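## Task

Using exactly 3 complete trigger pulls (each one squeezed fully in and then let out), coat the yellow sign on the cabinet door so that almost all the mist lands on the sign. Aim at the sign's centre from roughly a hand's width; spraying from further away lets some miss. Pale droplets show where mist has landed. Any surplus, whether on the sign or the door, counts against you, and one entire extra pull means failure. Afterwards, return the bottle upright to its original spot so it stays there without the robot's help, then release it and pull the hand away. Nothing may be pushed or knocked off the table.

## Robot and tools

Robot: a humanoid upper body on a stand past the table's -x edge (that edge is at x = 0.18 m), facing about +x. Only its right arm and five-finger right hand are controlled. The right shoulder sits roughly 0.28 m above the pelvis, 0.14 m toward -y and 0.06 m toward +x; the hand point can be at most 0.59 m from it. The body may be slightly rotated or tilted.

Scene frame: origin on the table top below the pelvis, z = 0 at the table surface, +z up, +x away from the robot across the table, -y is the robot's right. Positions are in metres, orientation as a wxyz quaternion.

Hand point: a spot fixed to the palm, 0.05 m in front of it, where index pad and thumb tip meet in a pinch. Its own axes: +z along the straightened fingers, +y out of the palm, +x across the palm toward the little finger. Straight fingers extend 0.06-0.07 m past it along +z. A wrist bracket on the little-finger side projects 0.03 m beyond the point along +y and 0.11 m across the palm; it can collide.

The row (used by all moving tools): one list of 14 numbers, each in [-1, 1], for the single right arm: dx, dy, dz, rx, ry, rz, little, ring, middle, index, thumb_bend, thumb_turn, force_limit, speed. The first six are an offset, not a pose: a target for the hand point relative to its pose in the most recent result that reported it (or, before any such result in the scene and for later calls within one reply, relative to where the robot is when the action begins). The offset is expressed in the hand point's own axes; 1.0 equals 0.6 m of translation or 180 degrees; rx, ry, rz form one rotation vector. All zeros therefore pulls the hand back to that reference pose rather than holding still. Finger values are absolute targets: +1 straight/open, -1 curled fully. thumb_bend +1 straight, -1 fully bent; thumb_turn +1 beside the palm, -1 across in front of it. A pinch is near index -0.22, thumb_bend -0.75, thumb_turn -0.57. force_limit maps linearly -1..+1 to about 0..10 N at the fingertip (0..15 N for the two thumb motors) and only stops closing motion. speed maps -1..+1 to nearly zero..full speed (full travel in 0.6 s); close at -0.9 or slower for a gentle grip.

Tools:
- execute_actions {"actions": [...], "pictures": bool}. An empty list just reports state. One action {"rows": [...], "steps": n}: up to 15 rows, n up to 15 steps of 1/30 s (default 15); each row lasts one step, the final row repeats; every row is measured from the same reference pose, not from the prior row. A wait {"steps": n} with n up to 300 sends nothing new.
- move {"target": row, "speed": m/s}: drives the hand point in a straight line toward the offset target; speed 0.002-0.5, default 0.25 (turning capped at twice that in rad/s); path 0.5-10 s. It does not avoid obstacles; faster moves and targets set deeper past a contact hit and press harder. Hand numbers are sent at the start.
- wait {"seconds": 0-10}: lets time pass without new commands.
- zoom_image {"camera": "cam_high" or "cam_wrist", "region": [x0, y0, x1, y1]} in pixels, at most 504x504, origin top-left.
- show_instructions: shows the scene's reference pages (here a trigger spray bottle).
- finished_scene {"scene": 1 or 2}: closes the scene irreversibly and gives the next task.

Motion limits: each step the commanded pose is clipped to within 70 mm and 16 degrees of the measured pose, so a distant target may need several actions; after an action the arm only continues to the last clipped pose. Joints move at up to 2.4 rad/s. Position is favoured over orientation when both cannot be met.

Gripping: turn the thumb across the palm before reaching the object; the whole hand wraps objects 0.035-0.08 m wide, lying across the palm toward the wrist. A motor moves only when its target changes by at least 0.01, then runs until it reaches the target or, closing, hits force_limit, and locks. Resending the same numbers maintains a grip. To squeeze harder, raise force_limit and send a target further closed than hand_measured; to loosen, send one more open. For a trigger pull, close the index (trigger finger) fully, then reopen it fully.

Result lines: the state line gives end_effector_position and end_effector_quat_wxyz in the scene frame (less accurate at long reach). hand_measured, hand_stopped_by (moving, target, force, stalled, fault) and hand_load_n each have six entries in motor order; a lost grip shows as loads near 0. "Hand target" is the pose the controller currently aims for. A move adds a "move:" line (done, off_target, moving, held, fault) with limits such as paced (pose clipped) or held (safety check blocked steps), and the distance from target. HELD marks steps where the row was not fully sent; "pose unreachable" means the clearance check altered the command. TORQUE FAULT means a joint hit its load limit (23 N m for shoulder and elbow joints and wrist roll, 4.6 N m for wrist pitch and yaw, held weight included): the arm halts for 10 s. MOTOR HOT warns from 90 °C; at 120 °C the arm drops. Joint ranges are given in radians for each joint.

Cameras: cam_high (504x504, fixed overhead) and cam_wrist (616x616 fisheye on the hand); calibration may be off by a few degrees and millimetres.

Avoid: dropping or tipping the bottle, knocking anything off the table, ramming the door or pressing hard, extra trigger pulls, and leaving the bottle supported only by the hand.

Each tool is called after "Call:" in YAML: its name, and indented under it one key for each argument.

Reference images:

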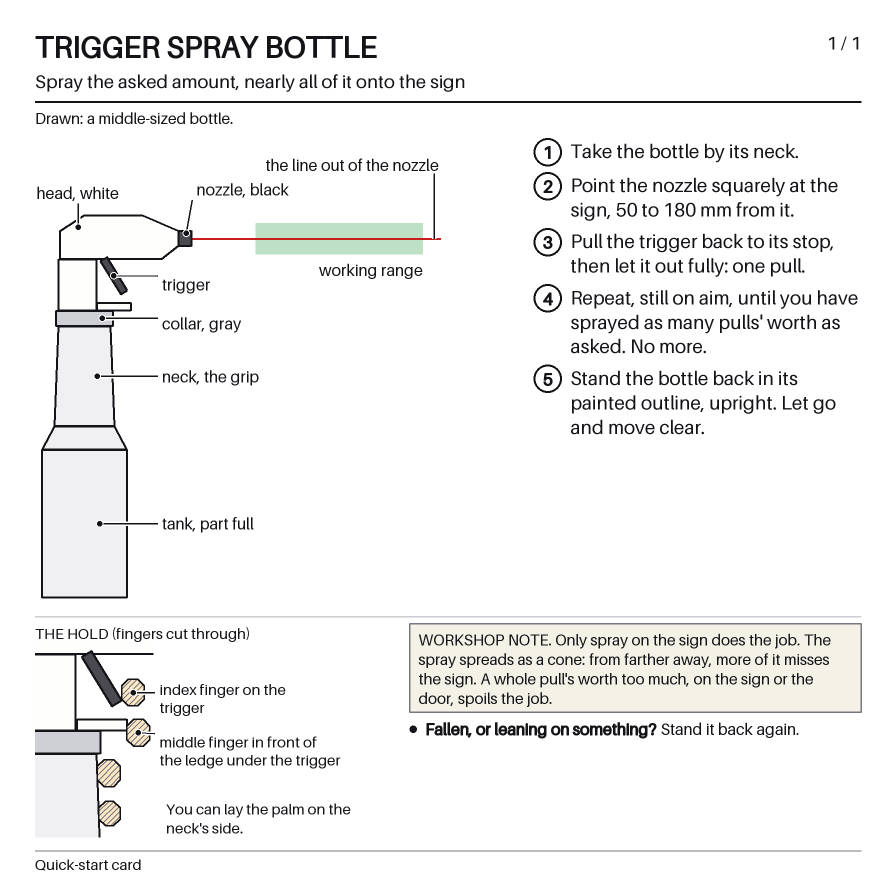

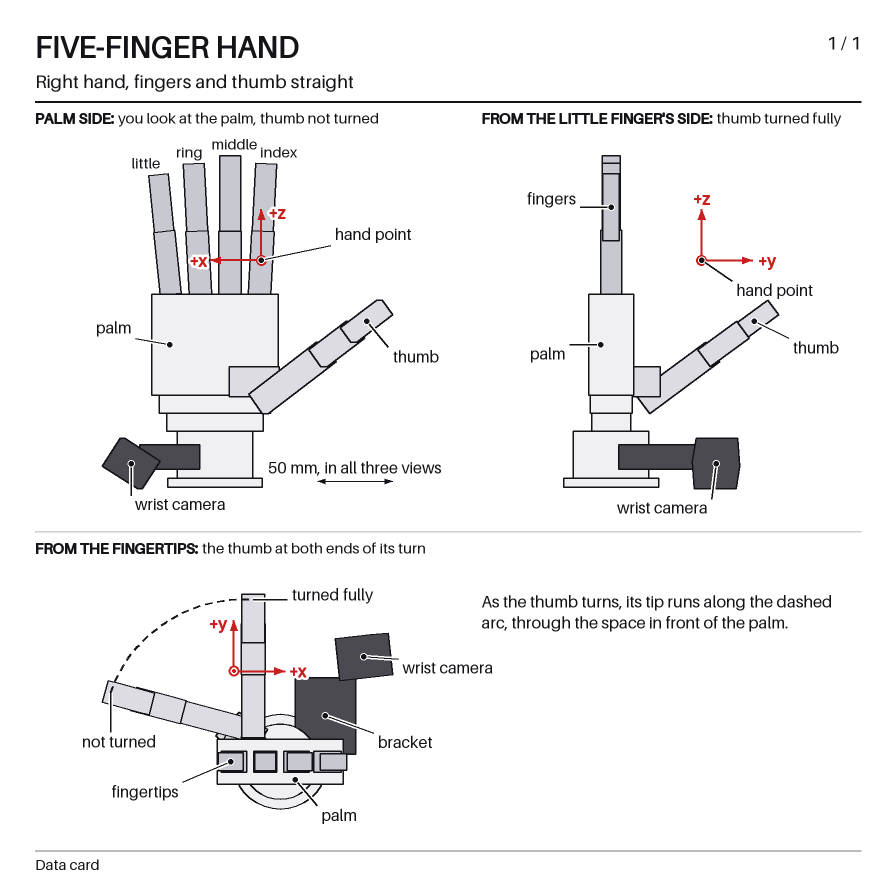

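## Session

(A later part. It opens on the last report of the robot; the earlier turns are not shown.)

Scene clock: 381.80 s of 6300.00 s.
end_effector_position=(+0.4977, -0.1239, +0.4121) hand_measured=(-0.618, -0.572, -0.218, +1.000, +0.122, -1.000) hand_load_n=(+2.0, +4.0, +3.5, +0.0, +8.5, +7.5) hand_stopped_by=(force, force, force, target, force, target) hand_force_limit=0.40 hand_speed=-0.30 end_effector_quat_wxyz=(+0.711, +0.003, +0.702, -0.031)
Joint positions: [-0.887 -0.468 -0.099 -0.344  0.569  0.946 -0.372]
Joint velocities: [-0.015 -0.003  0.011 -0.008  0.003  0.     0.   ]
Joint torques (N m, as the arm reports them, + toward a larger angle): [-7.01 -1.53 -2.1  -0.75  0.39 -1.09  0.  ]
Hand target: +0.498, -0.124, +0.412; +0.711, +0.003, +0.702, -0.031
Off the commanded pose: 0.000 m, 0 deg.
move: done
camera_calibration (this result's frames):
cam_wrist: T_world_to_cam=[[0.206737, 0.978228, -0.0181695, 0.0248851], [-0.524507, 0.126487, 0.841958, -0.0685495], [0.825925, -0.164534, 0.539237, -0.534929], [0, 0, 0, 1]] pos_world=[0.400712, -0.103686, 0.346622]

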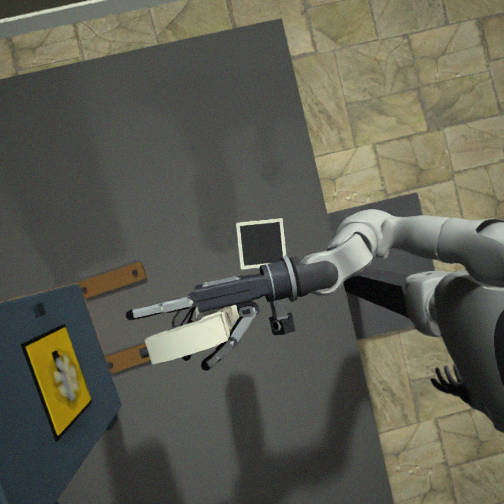

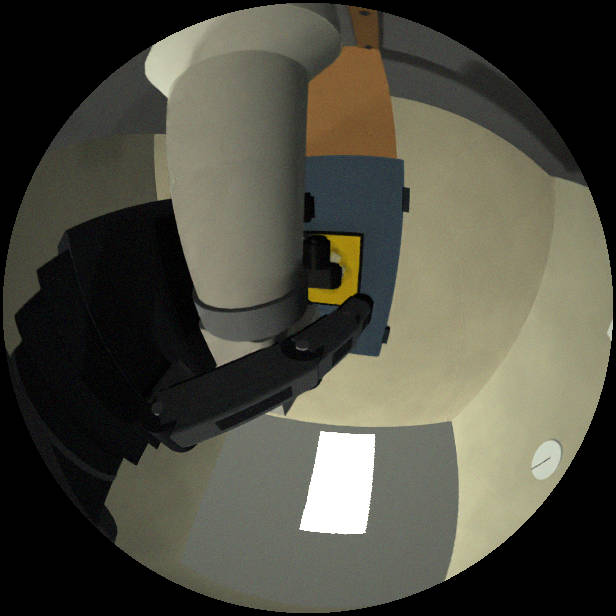

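Call:
move:
  target: [0.2632, -0.1227, -0.2025, 0.022, 0.0047, 0.0101, -0.98, -0.98, -0.98, 1, -0.98, -1, 0.4, -0.8]
  speed: 0.18

Scene clock: 400.00 s of 6300.00 s.
end_effector_position=(+0.3781, -0.1812, +0.2496) hand_measured=(-0.638, -0.580, -0.236, +1.000, +0.108, -1.000) hand_load_n=(+8.0, +6.0, +9.5, +0.0, +10.0, +8.5) hand_stopped_by=(force, force, force, target, force, target) hand_force_limit=0.40 hand_speed=-0.80 end_effector_quat_wxyz=(+0.703, +0.035, +0.710, -0.019)
Joint positions: [ 0.085 -0.312 -0.135 -0.349  0.367  0.053 -0.012]
Joint velocities: [ 0.015 -0.012 -0.003 -0.008  0.005  0.     0.   ]
Joint torques (N m, as the arm reports them, + toward a larger angle): [-2.38 -1.06 -1.88 -1.42  0.58 -1.14  0.1 ]
Hand target: +0.378, -0.181, +0.249; +0.703, +0.034, +0.710, -0.020
Off the commanded pose: 0.018 m, 3 deg.
After step 90, 13.47 s passed at rest.
move: off_target
camera_calibration (this result's frames):
cam_wrist: T_world_to_cam=[[0.235201, 0.971157, 0.0391766, 0.0762818], [-0.502755, 0.0870668, 0.860033, -0.00713685], [0.831816, -0.221977, 0.508732, -0.363032], [0, 0, 0, 1]] pos_world=[0.280446, -0.154045, 0.187836]

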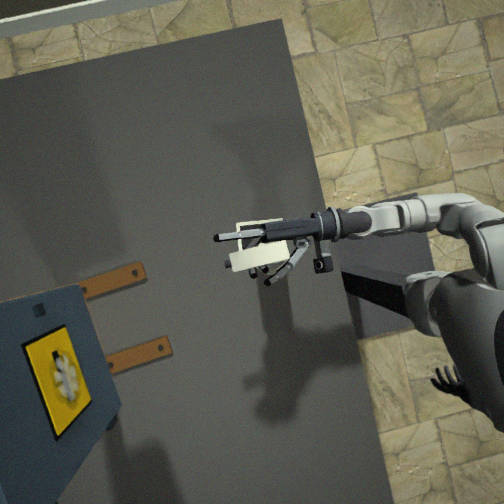

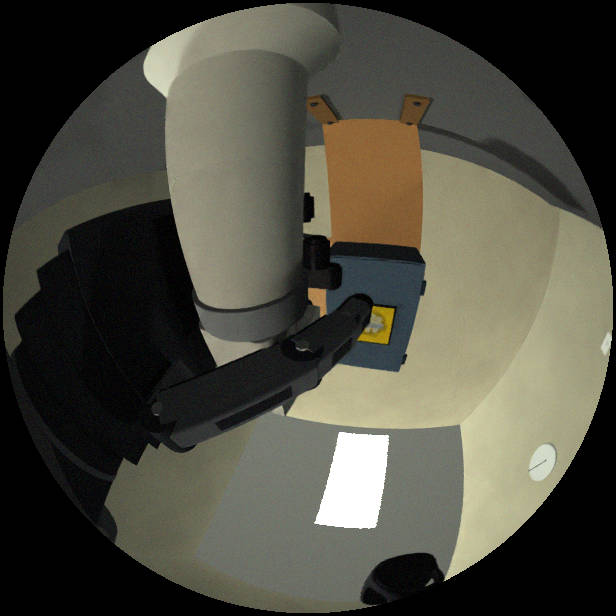

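Call:
move:
  target: [0.006, -0.0283, -0.0035, 0.0131, -0.0037, -0.0093, -0.98, -0.98, -0.98, 1, -0.98, -1, 0.4, -0.8]
  speed: 0.05

Scene clock: 411.40 s of 6300.00 s.
end_effector_position=(+0.3751, -0.1972, +0.2461) hand_measured=(-0.638, -0.580, -0.236, +1.000, +0.108, -1.000) hand_load_n=(+8.0, +6.0, +9.5, +0.0, +10.0, +8.5) hand_stopped_by=(force, force, force, target, force, target) hand_force_limit=0.40 hand_speed=-0.80 end_effector_quat_wxyz=(+0.706, +0.042, +0.706, -0.041)
Joint positions: [ 0.101 -0.315 -0.162 -0.308  0.359 -0.004 -0.011]
Joint velocities: [ 0.002 -0.002  0.011  0.009 -0.005 -0.006  0.   ]
Joint torques (N m, as the arm reports them, + toward a larger angle): [-1.99 -1.42 -1.97 -1.31  0.56 -1.18  0.09]
Hand target: +0.375, -0.198, +0.245; +0.705, +0.040, +0.706, -0.044
Off the commanded pose: 0.001 m, 0 deg.
After step 90, 7.60 s passed at rest.
move: done
camera_calibration (this result's frames):
cam_wrist: T_world_to_cam=[[0.274886, 0.961262, 0.0203406, 0.0805355], [-0.506245, 0.126718, 0.853029, 0.00661798], [0.817406, -0.244783, 0.521467, -0.364557], [0, 0, 0, 1]] pos_world=[0.279204, -0.167492, 0.182821]

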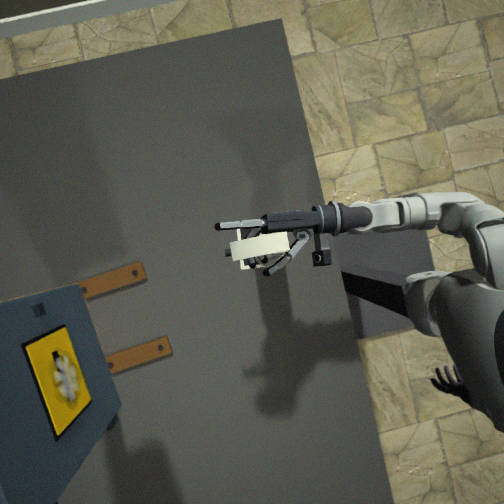

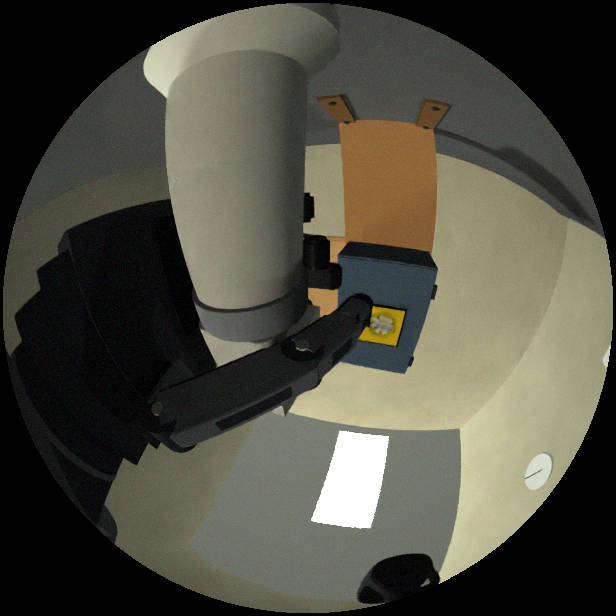

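Call:
move:
  target: [0.016, 0, 0, 0, 0, 0, -0.98, -0.98, -0.98, 1, -0.98, -1, 0.4, -0.8]
  speed: 0.02

Scene clock: 417.17 s of 6300.00 s.
end_effector_position=(+0.3751, -0.1984, +0.2374) hand_measured=(-0.638, -0.580, -0.236, +1.000, +0.108, -1.000) hand_load_n=(+8.0, +6.0, +9.5, +0.0, +10.0, +8.5) hand_stopped_by=(force, force, force, target, force, target) hand_force_limit=0.40 hand_speed=-0.80 end_effector_quat_wxyz=(+0.706, +0.044, +0.706, -0.042)
Joint positions: [ 0.096 -0.308 -0.15  -0.244  0.35  -0.064 -0.002]
Joint velocities: [ 0.     0.003 -0.002  0.     0.014 -0.008  0.   ]
Joint torques (N m, as the arm reports them, + toward a larger angle): [-2.37 -1.13 -1.67 -1.07  0.62 -1.14  0.05]
Hand target: +0.375, -0.197, +0.237; +0.706, +0.042, +0.706, -0.041
Off the commanded pose: 0.001 m, 0 deg.
After step 90, 2.07 s passed at rest.
move: done
camera_calibration (this result's frames):
cam_wrist: T_world_to_cam=[[0.277641, 0.960427, 0.0222434, 0.0802052], [-0.506707, 0.12673, 0.852753, 0.0144288], [0.816188, -0.24803, 0.521841, -0.360518], [0, 0, 0, 1]] pos_world=[0.279293, -0.168279, 0.174045]

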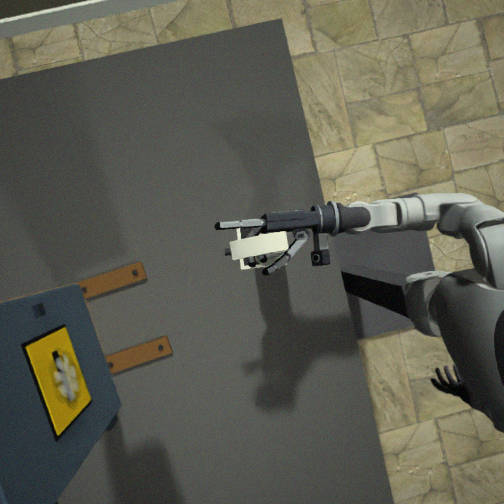

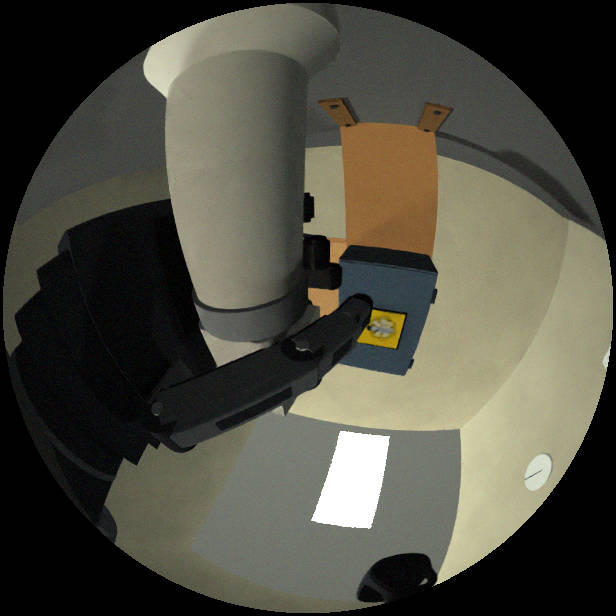

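Call:
move:
  target: [0.005, 0, 0, 0, 0, 0, -0.98, -0.98, -0.98, 1, -0.98, -1, 0.4, -0.8]
  speed: 0.01

Call:
move:
  target: [0, 0, 0, 0, 0, 0, 1, 1, 1, 1, 1, -1, 0.4, -0.3]
  speed: 0.02

Scene clock: 421.83 s of 6300.00 s.
end_effector_position=(+0.3749, -0.1989, +0.2376) hand_measured=(-0.638, -0.580, -0.236, +1.000, +0.108, -1.000) hand_load_n=(+7.5, +6.0, +9.5, +0.0, +10.0, +9.5) hand_stopped_by=(force, force, force, target, force, target) hand_force_limit=0.40 hand_speed=-0.80 end_effector_quat_wxyz=(+0.709, +0.044, +0.703, -0.042)
Joint positions: [ 0.094 -0.308 -0.148 -0.23   0.35  -0.085  0.001]
Joint velocities: [ 0.008 -0.006  0.003  0.    -0.008 -0.003  0.   ]
Joint torques (N m, as the arm reports them, + toward a larger angle): [-1.56 -0.96 -1.4  -0.64  0.54 -0.67  0.  ]
Hand target: +0.375, -0.198, +0.234; +0.706, +0.044, +0.706, -0.042
Off the commanded pose: 0.003 m, 0 deg.
After step 90, 0.97 s passed at rest.
move: done
camera_calibration (this result's frames):
cam_wrist: T_world_to_cam=[[0.277898, 0.960317, 0.0237634, 0.0802622], [-0.51378, 0.127685, 0.848367, 0.0181147], [0.811667, -0.247968, 0.528875, -0.360507], [0, 0, 0, 1]] pos_world=[0.279614, -0.168784, 0.173388]

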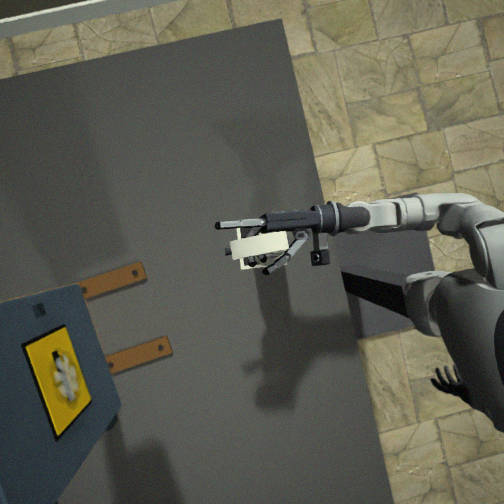

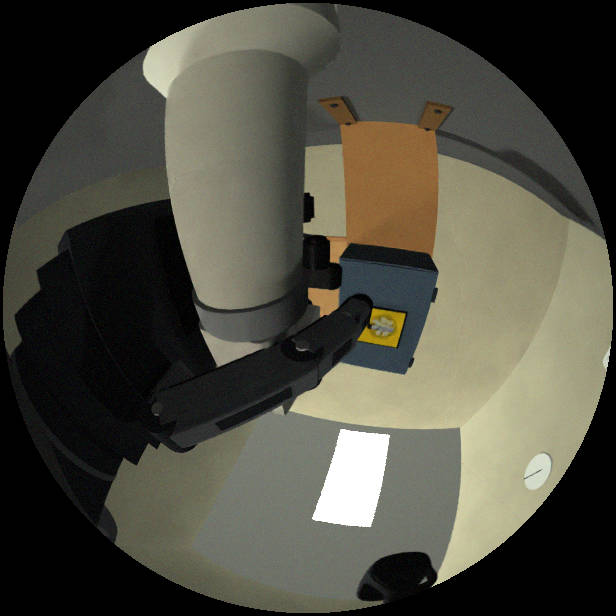

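Scene clock: 423.53 s of 6300.00 s.
end_effector_position=(+0.3748, -0.1990, +0.2379) hand_measured=(+1.000, +1.000, +1.000, +1.000, +1.000, -1.000) hand_load_n=(+0.0, +0.0, +0.0, +0.0, +0.0, +0.0) hand_stopped_by=(target, target, target, target, target, target) hand_force_limit=0.40 hand_speed=-0.30 end_effector_quat_wxyz=(+0.709, +0.044, +0.702, -0.042)
Joint positions: [ 0.094 -0.308 -0.148 -0.23   0.35  -0.085  0.   ]
Joint velocities: [-0.005 -0.005  0.     0.008  0.011  0.     0.   ]
Joint torques (N m, as the arm reports them, + toward a larger angle): [-1.42 -1.17 -1.72 -0.98  0.74 -0.74  0.02]
Hand target: +0.375, -0.199, +0.238; +0.709, +0.044, +0.703, -0.042
Off the commanded pose: 0.000 m, 0 deg.
move: done
camera_calibration (this result's frames):
cam_wrist: T_world_to_cam=[[0.278268, 0.960206, 0.0238983, 0.0801404], [-0.514645, 0.128044, 0.847789, 0.0183862], [0.810992, -0.248212, 0.529795, -0.360679], [0, 0, 0, 1]] pos_world=[0.27967, -0.16883, 0.173583]

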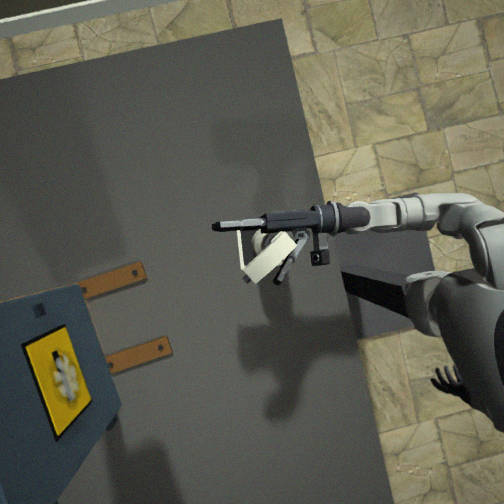

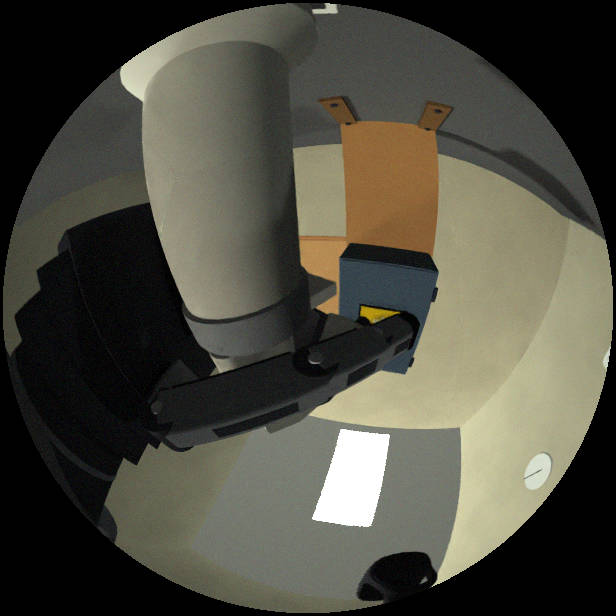

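Call:
zoom_image:
  camera: "cam_high"
  region: [190, 170, 350, 330]

Region (190, 170, 350, 330) of cam_high's 504x504 image, scaled by 3.150, with more detail than that image has.

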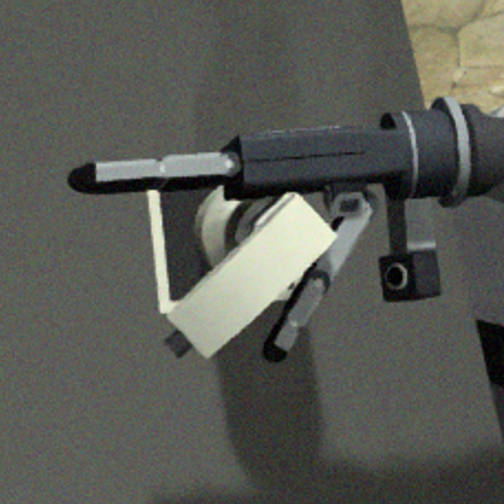

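Call:
move:
  target: [0, -0.11, -0.12, 0, 0, 0, 1, 1, 1, 1, 1, -1, 0.4, -0.3]
  speed: 0.08

Scene clock: 433.40 s of 6300.00 s.
end_effector_position=(+0.2956, -0.2518, +0.2319) hand_measured=(+1.000, +1.000, +1.000, +1.000, +1.000, -1.000) hand_load_n=(+0.0, +0.0, +0.0, +0.0, +0.0, +0.0) hand_stopped_by=(target, target, target, target, target, target) hand_force_limit=0.40 hand_speed=-0.30 end_effector_quat_wxyz=(+0.706, +0.048, +0.705, -0.034)
Joint positions: [ 0.402 -0.341 -0.34  -0.173  0.568 -0.318  0.305]
Joint velocities: [ 0.006  0.002 -0.005  0.003  0.006  0.     0.006]
Joint torques (N m, as the arm reports them, + toward a larger angle): [ 0.49 -1.47 -2.45 -0.54  0.88 -0.8   0.12]
Hand target: +0.296, -0.253, +0.233; +0.708, +0.049, +0.704, -0.034
Off the commanded pose: 0.006 m, 1 deg.
After step 90, 5.33 s passed at rest.
move: off_target
camera_calibration (this result's frames):
cam_wrist: T_world_to_cam=[[0.272539, 0.961344, 0.0392561, 0.151428], [-0.508841, 0.109387, 0.853882, -0.0184073], [0.81658, -0.252691, 0.518984, -0.306668], [0, 0, 0, 1]] pos_world=[0.199783, -0.221053, 0.168929]

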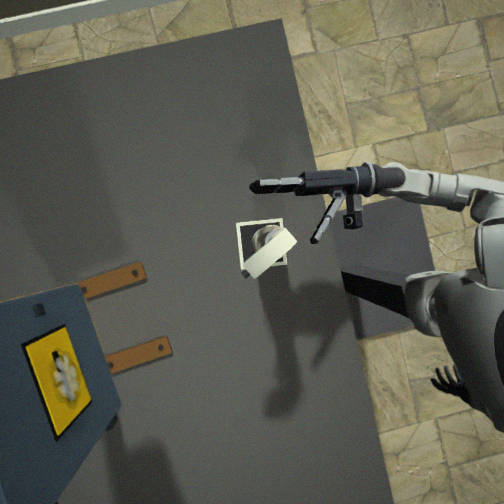

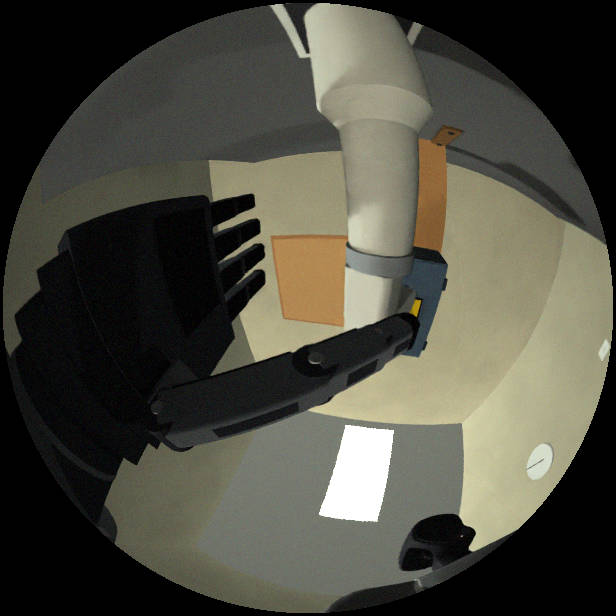

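Call:
zoom_image:
  camera: "cam_high"
  region: [200, 180, 330, 310]

Region (200, 180, 330, 310) of cam_high's 504x504 image, scaled by 3.877, with more detail than that image has.

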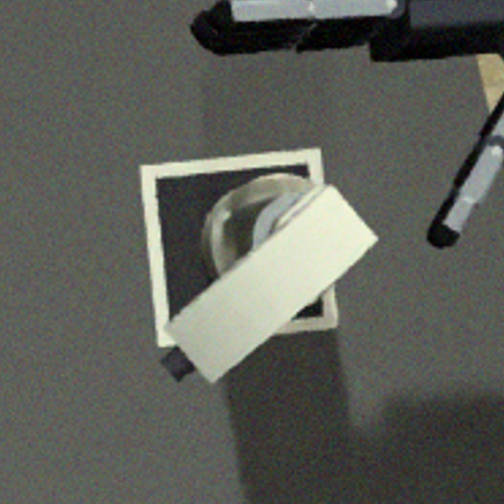

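Call:
move:
  target: [0, -0.15, -0.05, 0, 0, 0, 1, 1, 1, 1, 1, -1, 0.4, -0.3]
  speed: 0.2

Call:
finished_scene:
  scene: 1

Scene clock: 452.90 s of 6300.00 s.
end_effector_position=(+0.2544, -0.3378, +0.2281) hand_measured=(+1.000, +1.000, +1.000, +1.000, +1.000, -1.000) hand_load_n=(+0.0, +0.0, +0.0, +0.0, +0.0, +0.0) hand_stopped_by=(target, target, target, target, target, target) hand_force_limit=0.40 hand_speed=-0.30 end_effector_quat_wxyz=(+0.703, +0.051, +0.708, -0.032)
Joint positions: [ 0.364 -0.507 -0.561  0.282  0.85  -0.42   0.737]
Joint velocities: [ 0.014  0.    -0.015  0.011  0.     0.     0.004]
Joint torques (N m, as the arm reports them, + toward a larger angle): [ 0.93 -2.58 -2.9  -0.04  1.07 -0.66  0.1 ]
Hand target: +0.254, -0.339, +0.230; +0.705, +0.051, +0.706, -0.032
Off the commanded pose: 0.002 m, 1 deg.
After step 90, 15.57 s passed at rest.
move: done
camera_calibration (this result's frames):
cam_wrist: T_world_to_cam=[[0.272823, 0.961083, 0.0434485, 0.244423], [-0.502288, 0.103776, 0.858451, -0.0313509], [0.820533, -0.256028, 0.511052, -0.293095], [0, 0, 0, 1]] pos_world=[0.158063, -0.306698, 0.16608]

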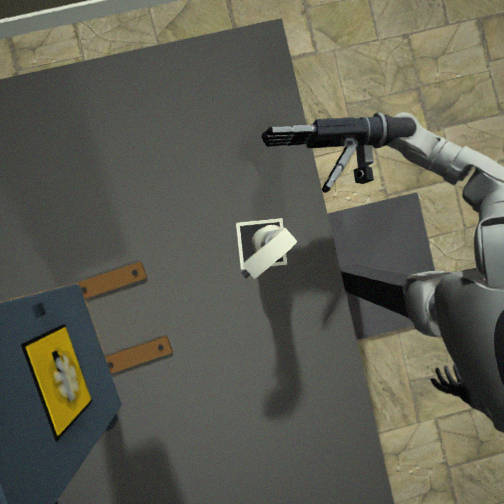

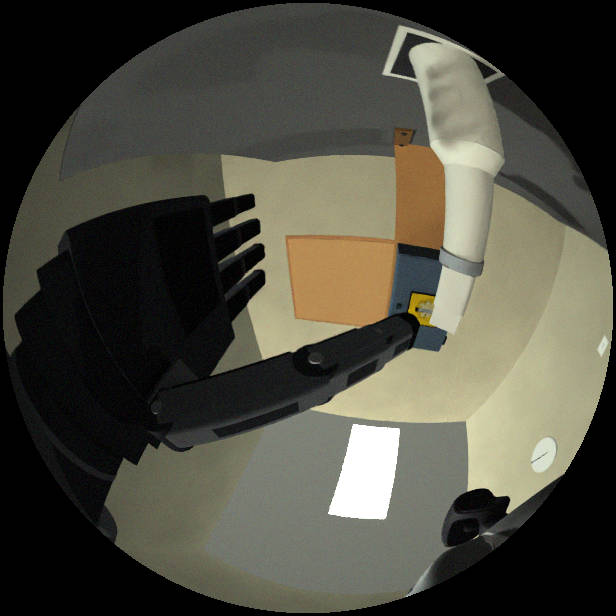

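The scene is finished: the task was done.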